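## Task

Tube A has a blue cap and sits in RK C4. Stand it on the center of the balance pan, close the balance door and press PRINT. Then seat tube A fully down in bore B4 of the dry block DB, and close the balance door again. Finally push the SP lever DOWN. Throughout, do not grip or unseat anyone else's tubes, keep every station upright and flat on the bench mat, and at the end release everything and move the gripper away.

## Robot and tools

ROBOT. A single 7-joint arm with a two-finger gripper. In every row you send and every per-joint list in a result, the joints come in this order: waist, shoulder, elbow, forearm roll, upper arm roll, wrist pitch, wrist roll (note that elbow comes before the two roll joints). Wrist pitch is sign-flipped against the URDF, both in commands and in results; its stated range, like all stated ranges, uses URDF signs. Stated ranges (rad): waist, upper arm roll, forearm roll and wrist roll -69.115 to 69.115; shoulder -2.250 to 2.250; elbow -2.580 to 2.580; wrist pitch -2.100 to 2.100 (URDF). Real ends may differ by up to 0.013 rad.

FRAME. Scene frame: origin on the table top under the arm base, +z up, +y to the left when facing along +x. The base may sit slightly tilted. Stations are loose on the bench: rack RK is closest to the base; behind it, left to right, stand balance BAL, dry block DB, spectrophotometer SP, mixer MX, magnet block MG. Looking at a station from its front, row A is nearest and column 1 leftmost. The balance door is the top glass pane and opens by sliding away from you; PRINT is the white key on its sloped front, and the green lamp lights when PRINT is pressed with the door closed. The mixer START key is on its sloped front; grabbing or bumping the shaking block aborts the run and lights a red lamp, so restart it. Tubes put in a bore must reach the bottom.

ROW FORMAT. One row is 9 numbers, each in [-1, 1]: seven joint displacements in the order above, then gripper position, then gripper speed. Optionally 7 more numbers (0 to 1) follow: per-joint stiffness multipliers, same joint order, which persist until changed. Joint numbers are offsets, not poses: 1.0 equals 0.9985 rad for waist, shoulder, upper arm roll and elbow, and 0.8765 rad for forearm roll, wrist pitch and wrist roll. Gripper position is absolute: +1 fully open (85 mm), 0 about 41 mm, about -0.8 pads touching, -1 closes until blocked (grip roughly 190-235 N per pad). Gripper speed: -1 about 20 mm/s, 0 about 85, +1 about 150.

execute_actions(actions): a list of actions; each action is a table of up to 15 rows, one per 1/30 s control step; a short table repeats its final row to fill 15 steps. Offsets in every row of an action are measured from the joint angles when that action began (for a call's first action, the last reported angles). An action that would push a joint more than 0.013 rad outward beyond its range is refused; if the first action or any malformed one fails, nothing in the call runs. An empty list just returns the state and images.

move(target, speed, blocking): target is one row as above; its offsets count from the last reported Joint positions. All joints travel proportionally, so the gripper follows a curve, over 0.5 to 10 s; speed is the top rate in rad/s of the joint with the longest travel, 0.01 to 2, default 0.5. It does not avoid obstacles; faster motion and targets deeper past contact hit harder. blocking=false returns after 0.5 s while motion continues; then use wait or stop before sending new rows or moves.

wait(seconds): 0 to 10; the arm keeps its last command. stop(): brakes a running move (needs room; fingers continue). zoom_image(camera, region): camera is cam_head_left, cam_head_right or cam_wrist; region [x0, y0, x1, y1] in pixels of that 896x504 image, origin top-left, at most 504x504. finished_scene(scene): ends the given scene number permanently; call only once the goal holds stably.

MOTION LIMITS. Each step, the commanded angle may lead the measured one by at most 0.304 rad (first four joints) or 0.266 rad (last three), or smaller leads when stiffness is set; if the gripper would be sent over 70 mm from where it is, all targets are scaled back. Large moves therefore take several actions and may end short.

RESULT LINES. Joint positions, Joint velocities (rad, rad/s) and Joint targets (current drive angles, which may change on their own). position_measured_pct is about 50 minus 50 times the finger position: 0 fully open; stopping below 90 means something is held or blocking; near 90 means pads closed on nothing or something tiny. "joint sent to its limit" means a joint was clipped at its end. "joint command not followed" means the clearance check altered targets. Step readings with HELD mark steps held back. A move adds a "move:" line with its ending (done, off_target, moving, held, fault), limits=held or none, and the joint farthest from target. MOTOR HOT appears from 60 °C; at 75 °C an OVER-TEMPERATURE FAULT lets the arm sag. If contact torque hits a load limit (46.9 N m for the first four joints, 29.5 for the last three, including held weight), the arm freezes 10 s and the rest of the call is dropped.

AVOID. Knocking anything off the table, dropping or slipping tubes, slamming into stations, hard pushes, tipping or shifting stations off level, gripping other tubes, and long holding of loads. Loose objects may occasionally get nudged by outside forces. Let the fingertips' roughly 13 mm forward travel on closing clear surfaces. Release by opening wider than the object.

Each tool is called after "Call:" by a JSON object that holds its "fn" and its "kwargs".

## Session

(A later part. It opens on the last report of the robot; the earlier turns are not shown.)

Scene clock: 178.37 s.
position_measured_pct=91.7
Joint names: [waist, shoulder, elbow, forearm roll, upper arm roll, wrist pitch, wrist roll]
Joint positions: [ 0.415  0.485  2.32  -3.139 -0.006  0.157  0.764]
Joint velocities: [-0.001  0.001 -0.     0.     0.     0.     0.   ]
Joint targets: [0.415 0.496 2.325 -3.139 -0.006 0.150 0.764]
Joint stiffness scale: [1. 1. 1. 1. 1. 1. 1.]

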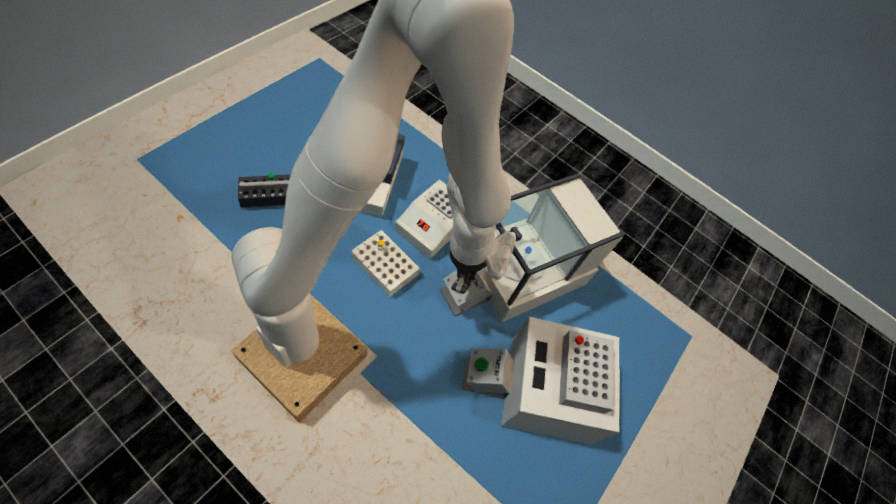

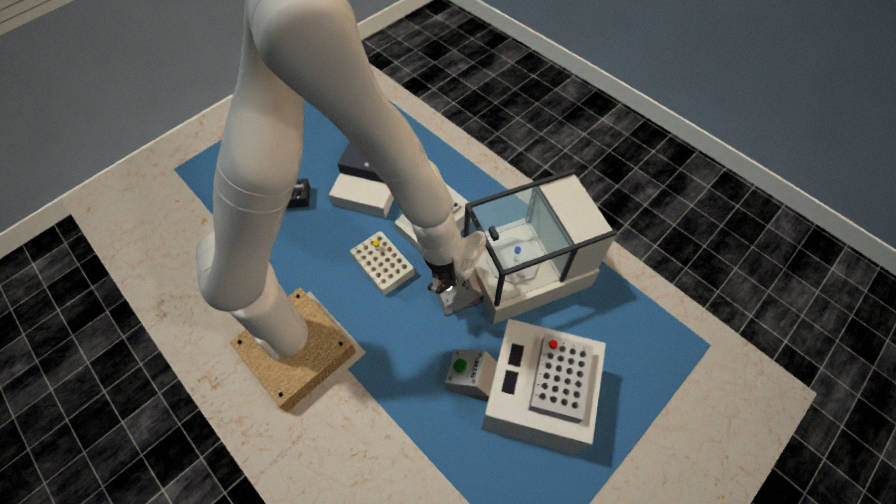

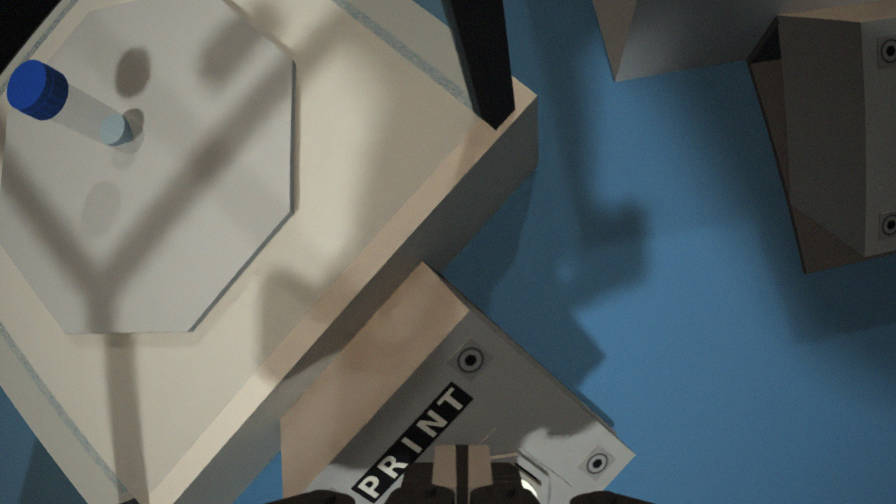

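Call:
{"fn": "move", "kwargs": {"target": [0,-0.115,-0.02,0,0,0.155,0,-1,0], "speed": 0.4}}

Call:
{"fn": "move", "kwargs": {"target": [0,-0.33,-0.3,0,0,0.95,1,-1,0], "speed": 0.8}}

Call:
{"fn": "move", "kwargs": {"target": [0,0.3,-0.4,0,0,0.125,0,-1,0], "speed": 0.8}}

Call:
{"fn": "zoom_image", "kwargs": {"camera": "cam_wrist", "region": [500,300,760,500]}}

Scene clock: 185.67 s.
position_measured_pct=91.7
Joint names: [waist, shoulder, elbow, forearm roll, upper arm roll, wrist pitch, wrist roll]
Joint positions: [ 0.415  0.372  2.305 -3.139 -0.006  0.288  0.764]
Joint velocities: [-0.    -0.002 -0.     0.001 -0.     0.     0.001]
Joint targets: [0.415 0.370 2.300 -3.139 -0.006 0.293 0.764]
Joint stiffness scale: [1. 1. 1. 1. 1. 1. 1.]
move: done; limits=none; farthest joint: the elbow, 0.005 radians from its target (0.020 radians at the start)

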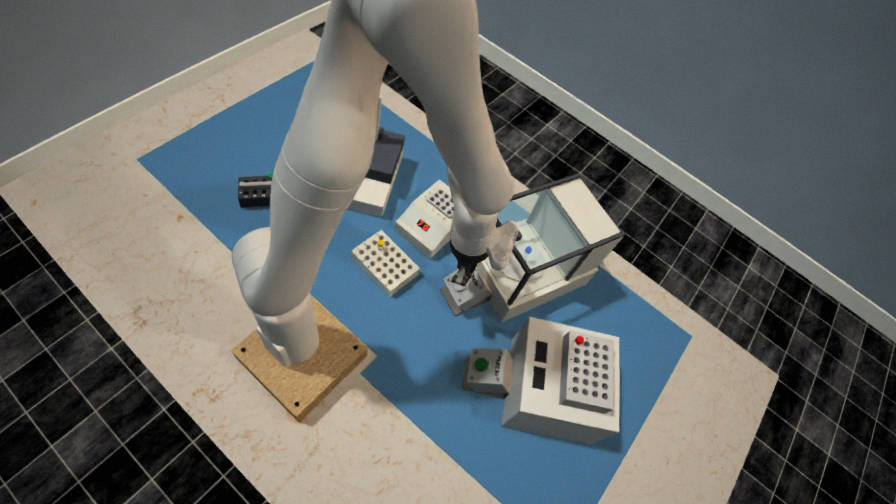

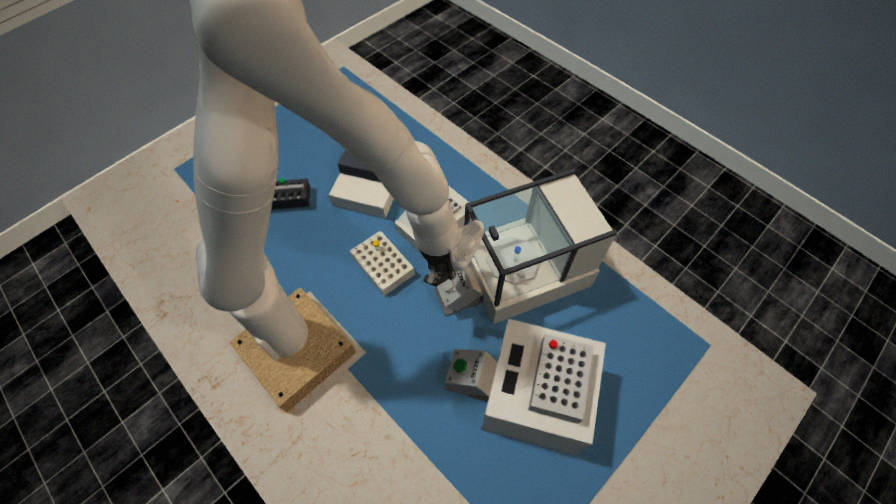

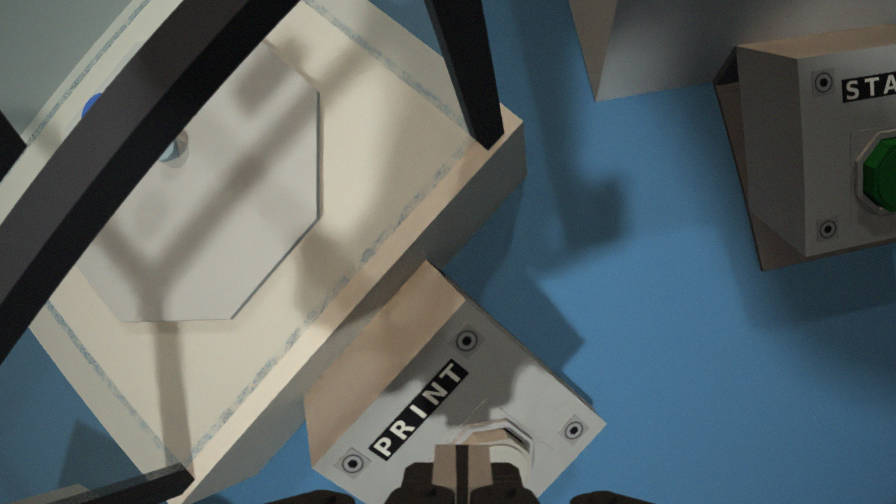

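Scene clock: 187.40 s.
position_measured_pct=91.7
Joint names: [waist, shoulder, elbow, forearm roll, upper arm roll, wrist pitch, wrist roll]
Joint positions: [ 0.415  0.045  2.01  -3.139 -0.006  1.116  1.631]
Joint velocities: [-0.    -0.002 -0.     0.    -0.     0.001 -0.001]
Joint targets: [0.415 0.043 2.005 -3.139 -0.006 1.121 1.641]
Joint stiffness scale: [1. 1. 1. 1. 1. 1. 1.]
move: done; limits=none; farthest joint: the wrist roll, 0.009 radians from its target (0.876 radians at the start)

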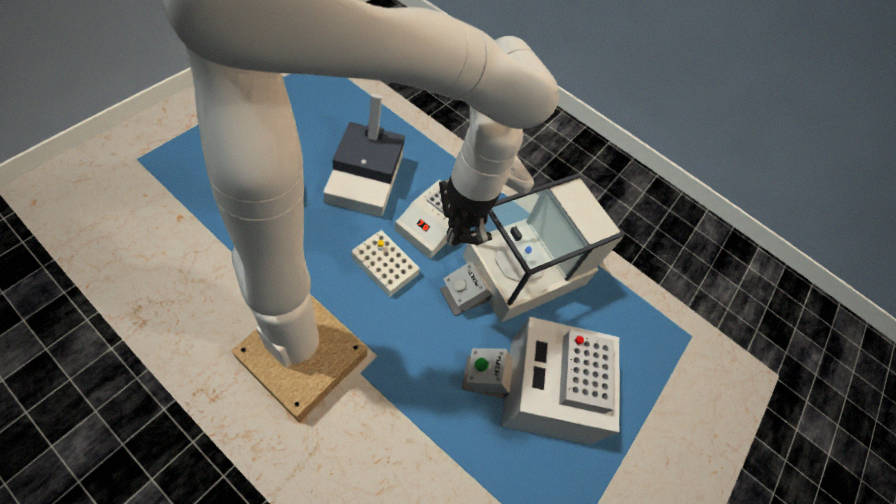

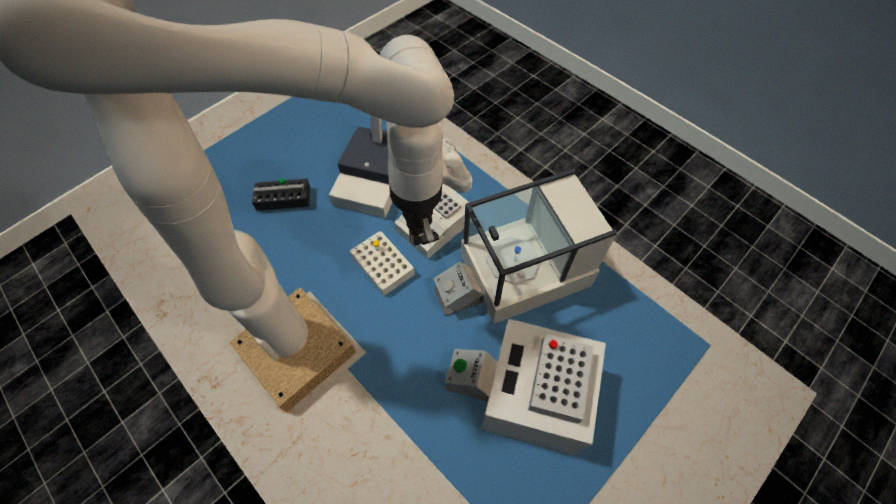

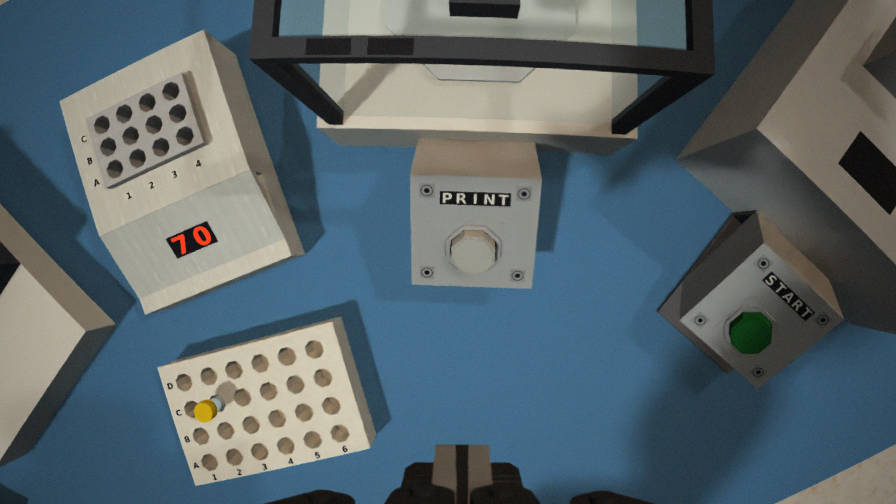

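Scene clock: 188.60 s.
position_measured_pct=91.7
Joint names: [waist, shoulder, elbow, forearm roll, upper arm roll, wrist pitch, wrist roll]
Joint positions: [ 0.415  0.342  1.616 -3.139 -0.006  1.22   1.631]
Joint velocities: [ 0.     0.003 -0.    -0.    -0.001  0.    -0.   ]
Joint targets: [0.415 0.344 1.611 -3.139 -0.006 1.225 1.631]
Joint stiffness scale: [1. 1. 1. 1. 1. 1. 1.]
move: done; limits=none; farthest joint: the elbow, 0.005 radians from its target (0.399 radians at the start)

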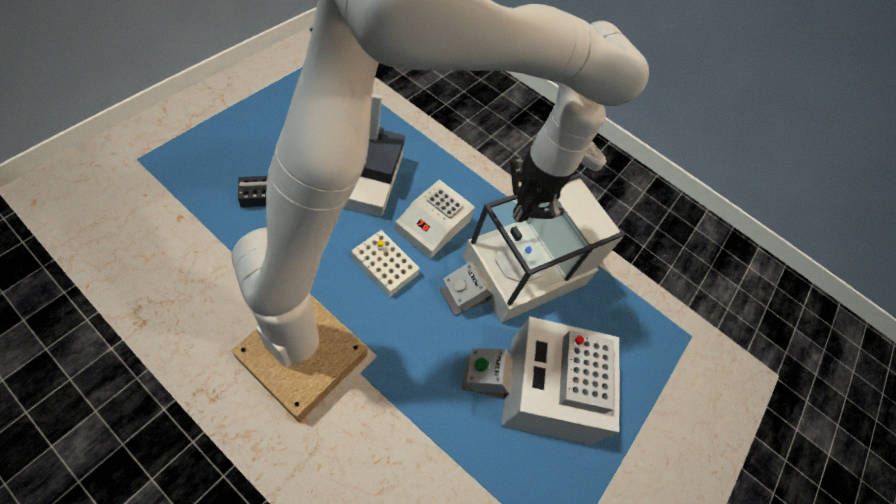

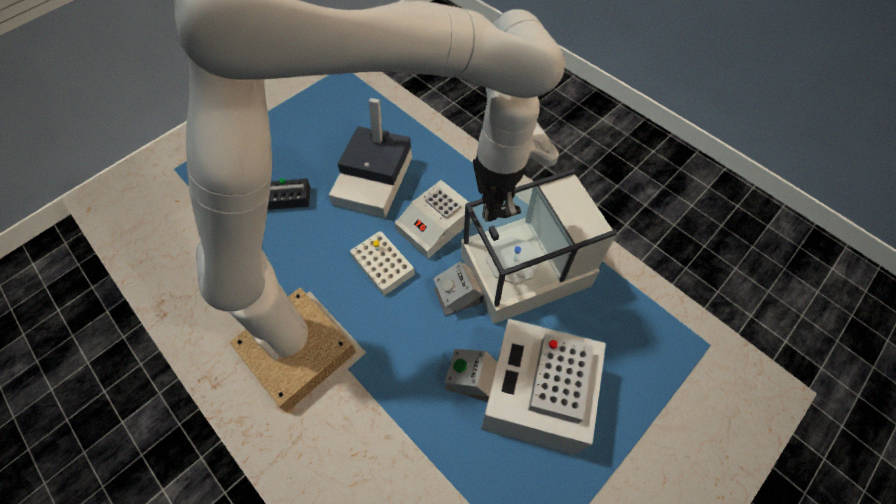

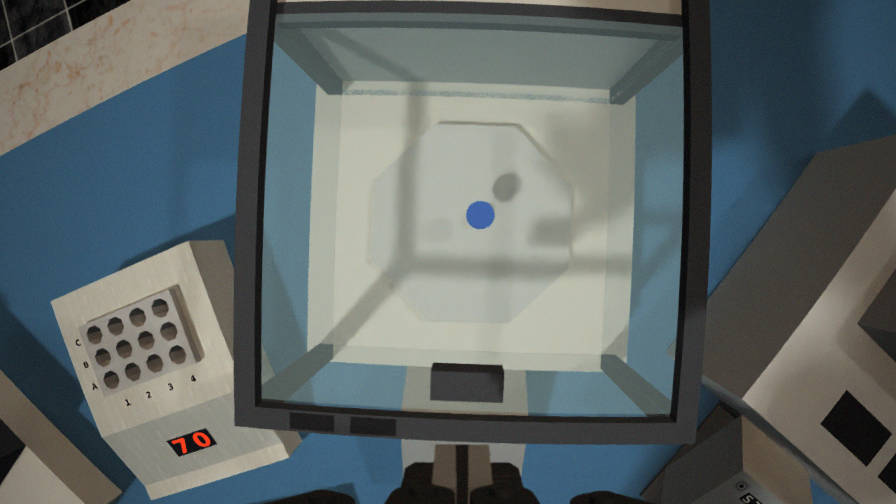

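Region (500, 300, 760, 500) of cam_wrist's 896x504 image, scaled by 1.938; it fills the top 388 rows of this view, and the rest is white.

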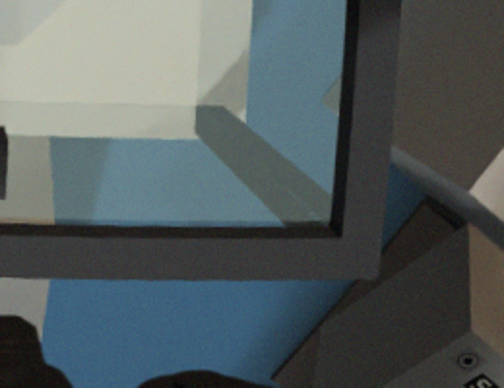

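Call:
{"fn": "move", "kwargs": {"target": [0,0.165,-0.17,0,0,0.008,0,-1,0]}}

Call:
{"fn": "move", "kwargs": {"target": [0,0.025,0.049,0,0,-0.082,0,-1,0], "speed": 0.15}}

Call:
{"fn": "move", "kwargs": {"target": [0,-0.036,0.064,0,0,-0.032,0,-1,0], "speed": 0.05}}

Call:
{"fn": "zoom_image", "kwargs": {"camera": "cam_head_left", "region": [460,170,610,300]}}

Scene clock: 198.50 s.
position_measured_pct=91.7
Joint names: [waist, shoulder, elbow, forearm roll, upper arm roll, wrist pitch, wrist roll]
Joint positions: [ 0.415  0.505  1.451 -3.139 -0.006  1.222  1.631]
Joint velocities: [-0.001  0.003 -0.     0.    -0.001 -0.001 -0.001]
Joint targets: [0.415 0.507 1.446 -3.139 -0.006 1.227 1.631]
Joint stiffness scale: [1. 1. 1. 1. 1. 1. 1.]
move: done; limits=none; farthest joint: the wrist pitch, 0.005 radians from its target (0.007 radians at the start)

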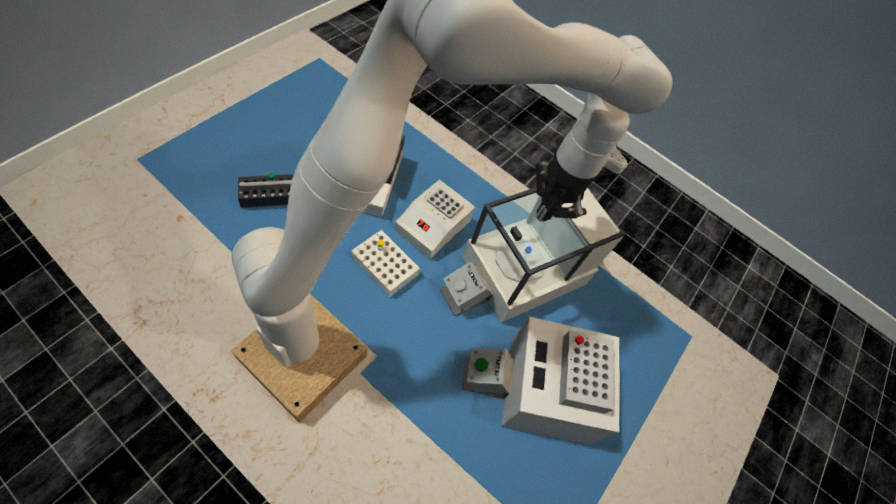

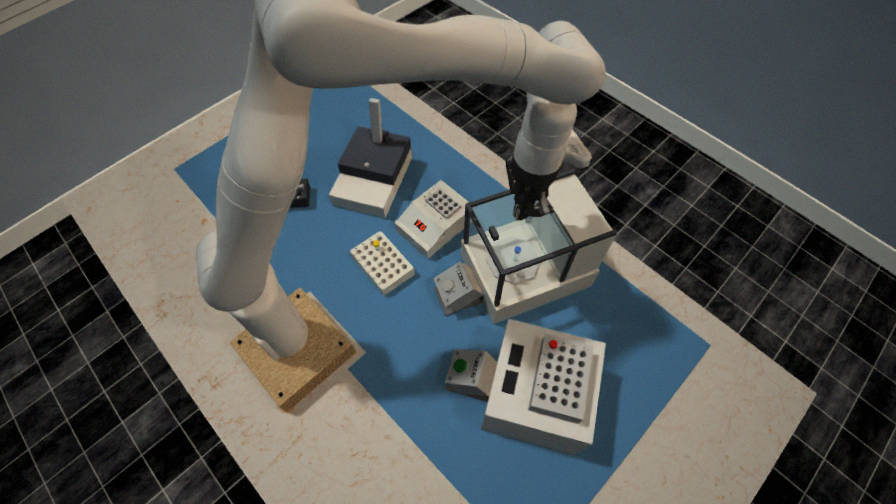

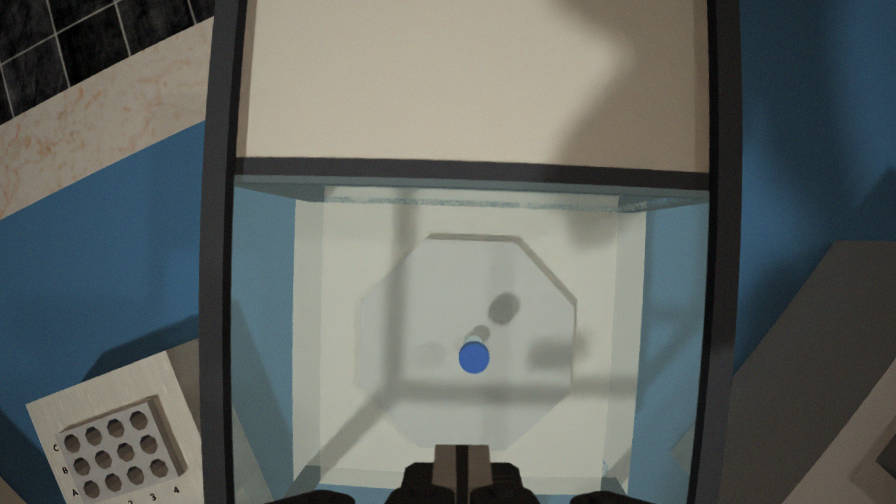

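Scene clock: 199.33 s.
position_measured_pct=91.7
Joint names: [waist, shoulder, elbow, forearm roll, upper arm roll, wrist pitch, wrist roll]
Joint positions: [ 0.415  0.527  1.495 -3.139 -0.006  1.155  1.631]
Joint velocities: [ 0.     0.002  0.001  0.     0.001 -0.001 -0.   ]
Joint targets: [0.415 0.530 1.500 -3.139 -0.006 1.150 1.631]
Joint stiffness scale: [1. 1. 1. 1. 1. 1. 1.]
move: done; limits=none; farthest joint: the elbow, 0.005 radians from its target (0.049 radians at the start)

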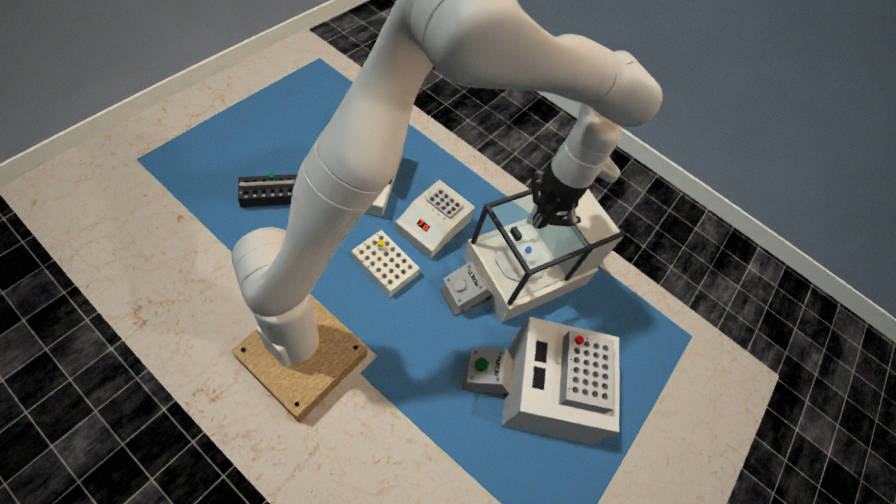

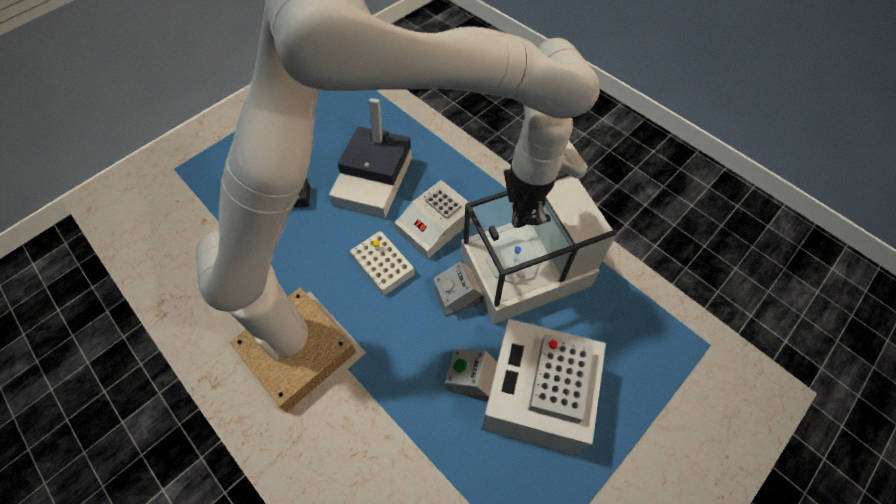

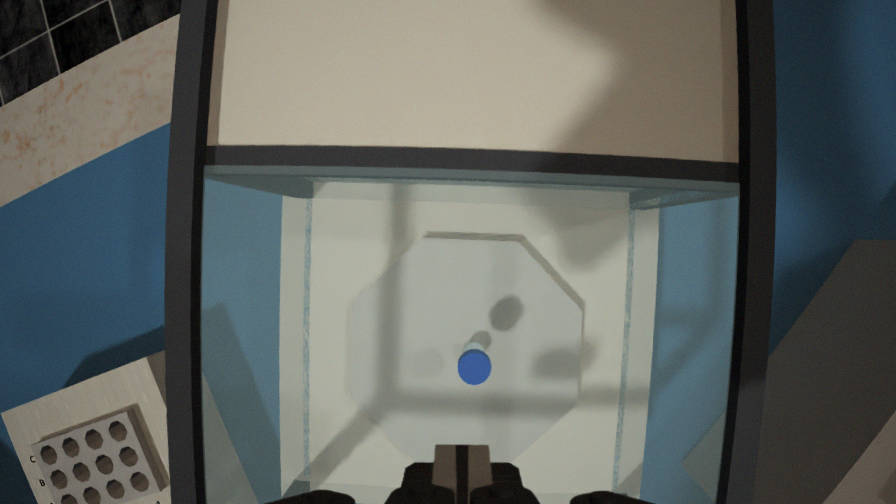

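Scene clock: 200.90 s.
position_measured_pct=91.7
Joint names: [waist, shoulder, elbow, forearm roll, upper arm roll, wrist pitch, wrist roll]
Joint positions: [ 0.415  0.494  1.554 -3.139 -0.006  1.132  1.631]
Joint velocities: [-0.001 -0.004  0.001  0.     0.001  0.     0.   ]
Joint targets: [0.415 0.491 1.559 -3.139 -0.006 1.127 1.631]
Joint stiffness scale: [1. 1. 1. 1. 1. 1. 1.]
move: done; limits=none; farthest joint: the elbow, 0.005 radians from its target (0.064 radians at the start)

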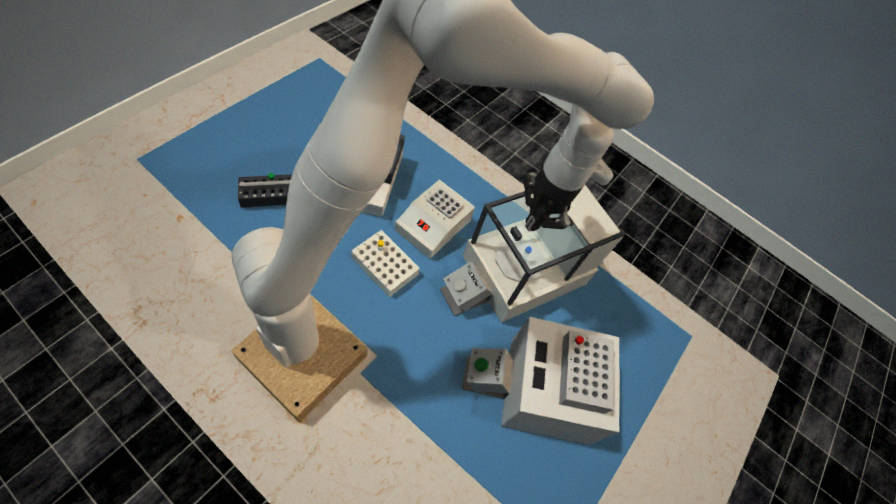

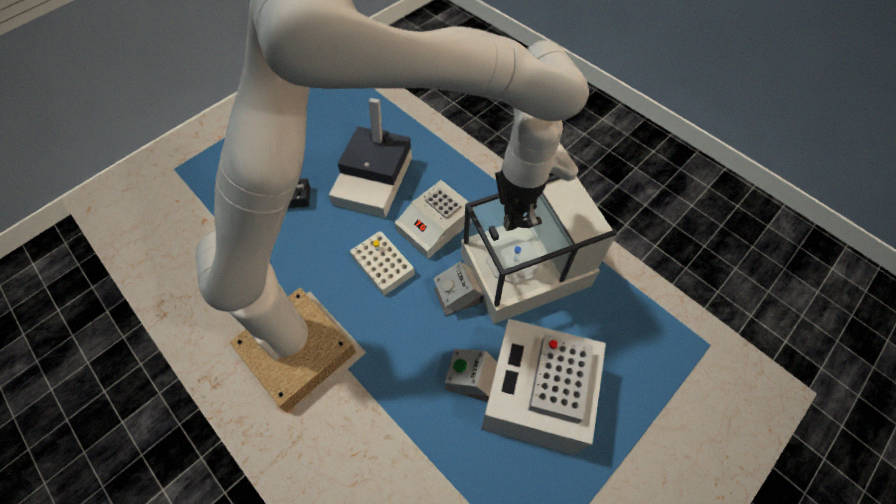

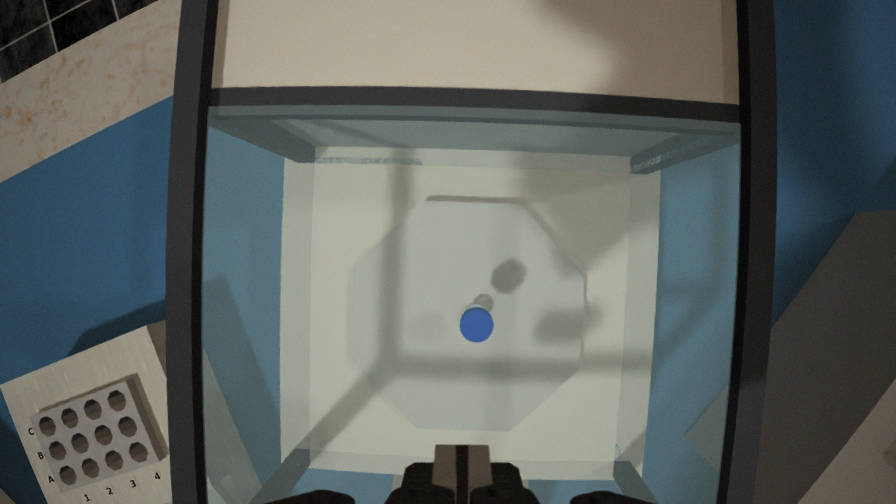

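Region (460, 170, 610, 300) of cam_head_left's 896x504 image, scaled by 3.360, with more detail than that image has; it fills the top 437 rows of this view, and the rest is white.

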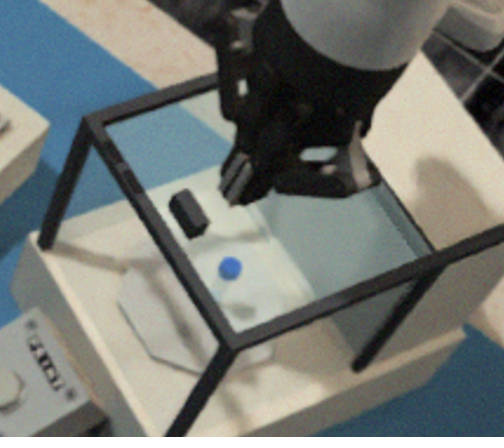

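Call:
{"fn": "move", "kwargs": {"target": [0,-0.022,0.052,0,0,-0.036,0,-1,0], "speed": 0.04}}

Call:
{"fn": "zoom_image", "kwargs": {"camera": "cam_head_left", "region": [460,170,610,300]}}

Scene clock: 206.33 s.
position_measured_pct=91.7
Joint names: [waist, shoulder, elbow, forearm roll, upper arm roll, wrist pitch, wrist roll]
Joint positions: [ 0.415  0.474  1.601 -3.139 -0.006  1.106  1.631]
Joint velocities: [ 0.001 -0.002  0.002 -0.     0.    -0.     0.   ]
Joint targets: [0.415 0.472 1.606 -3.139 -0.006 1.101 1.631]
Joint stiffness scale: [1. 1. 1. 1. 1. 1. 1.]
move: done; limits=none; farthest joint: the wrist pitch, 0.006 radians from its target (0.032 radians at the start)

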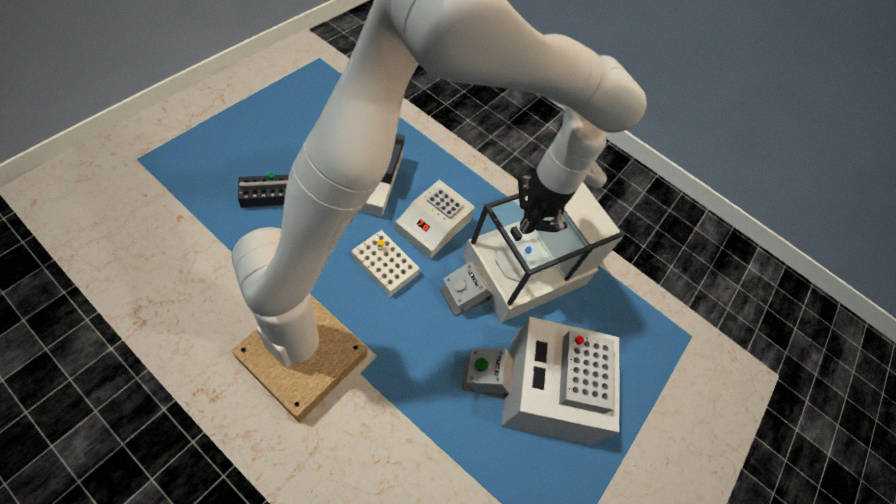

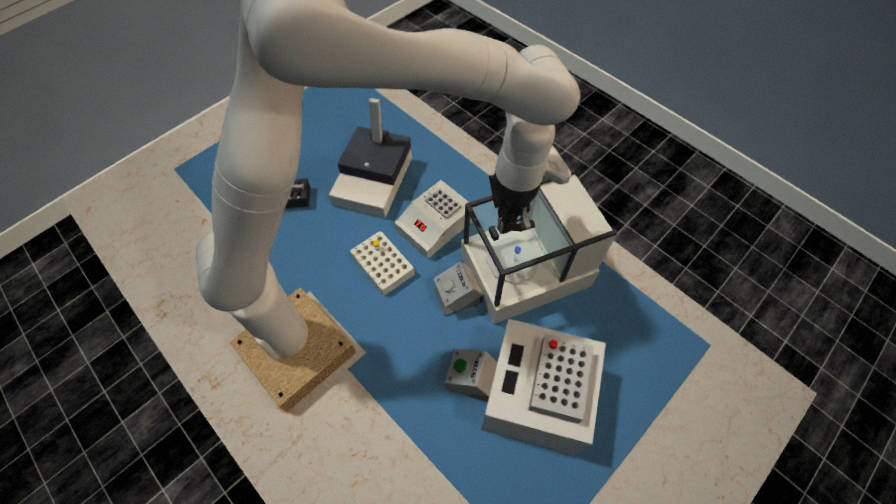

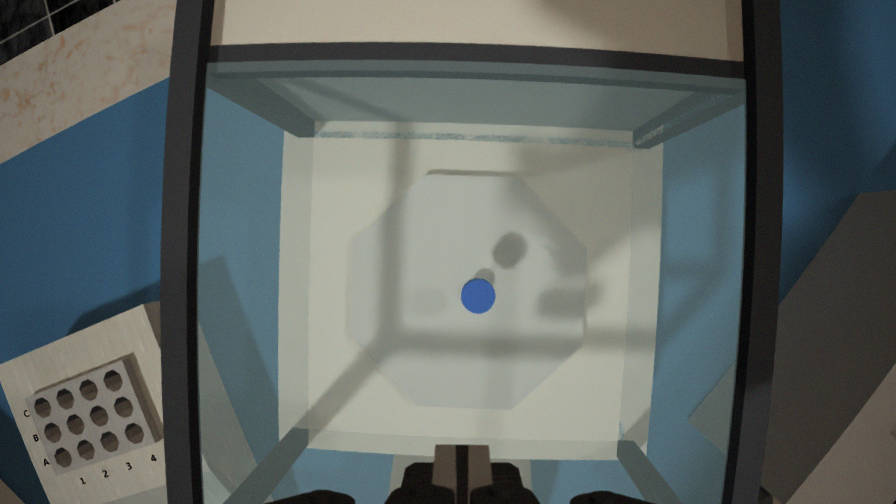

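Region (460, 170, 610, 300) of cam_head_left's 896x504 image, scaled by 3.360, with more detail than that image has; it fills the top 437 rows of this view, and the rest is white.

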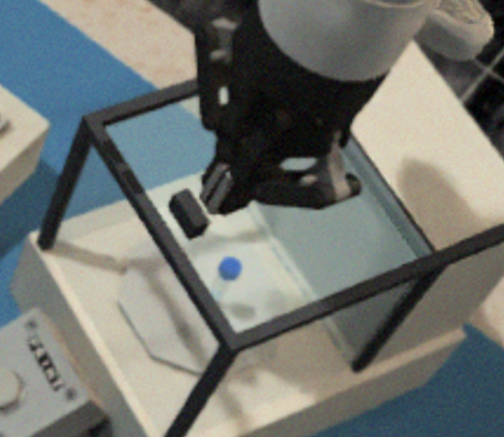

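Call:
{"fn": "move", "kwargs": {"target": [0,-0.015,0.028,0,0,-0.018,0,-1,0], "speed": 0.03}}

Scene clock: 209.80 s.
position_measured_pct=91.7
Joint names: [waist, shoulder, elbow, forearm roll, upper arm roll, wrist pitch, wrist roll]
Joint positions: [ 0.415  0.461  1.623 -3.139 -0.006  1.094  1.631]
Joint velocities: [-0.    -0.002  0.001 -0.    -0.    -0.002 -0.   ]
Joint targets: [0.415 0.459 1.628 -3.139 -0.006 1.090 1.631]
Joint stiffness scale: [1. 1. 1. 1. 1. 1. 1.]
move: done; limits=none; farthest joint: the elbow, 0.006 radians from its target (0.028 radians at the start)

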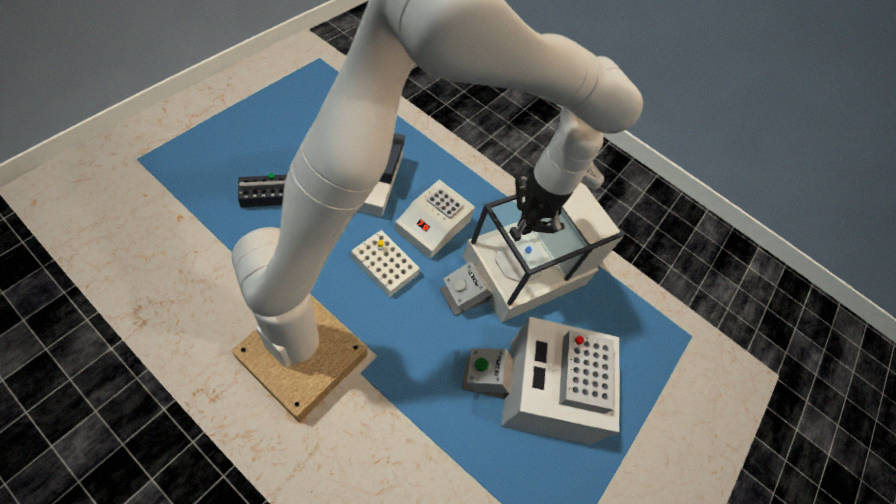

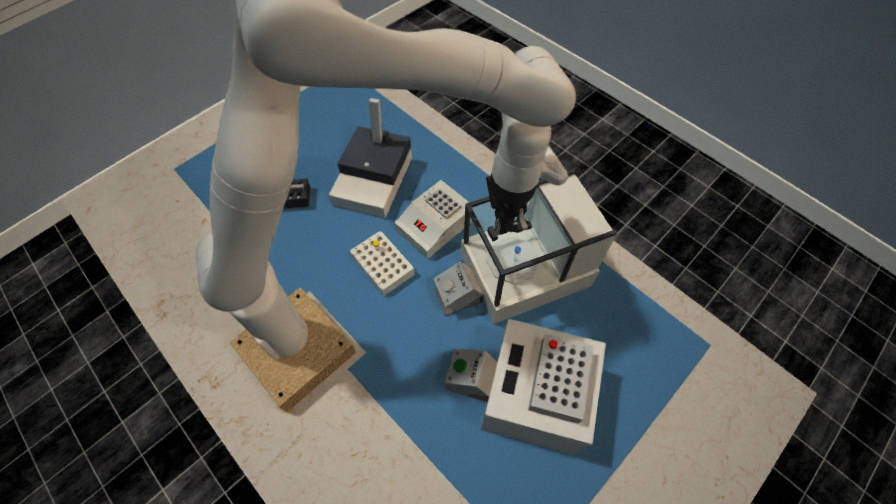

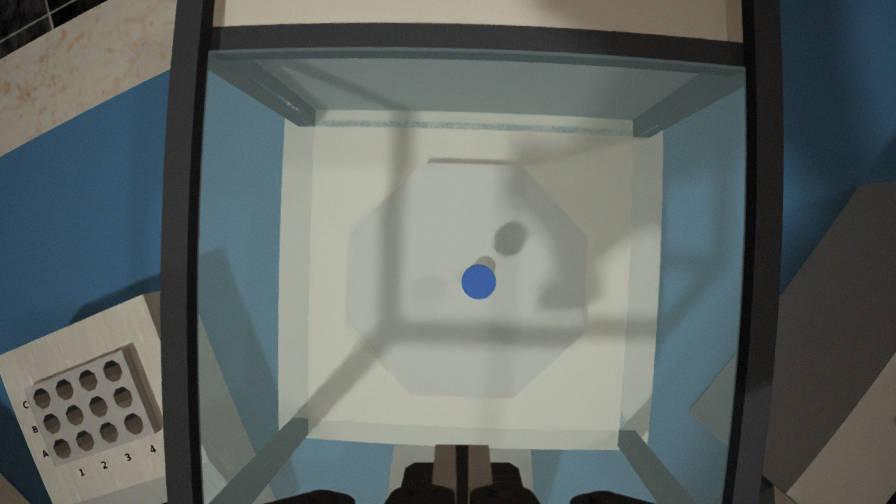

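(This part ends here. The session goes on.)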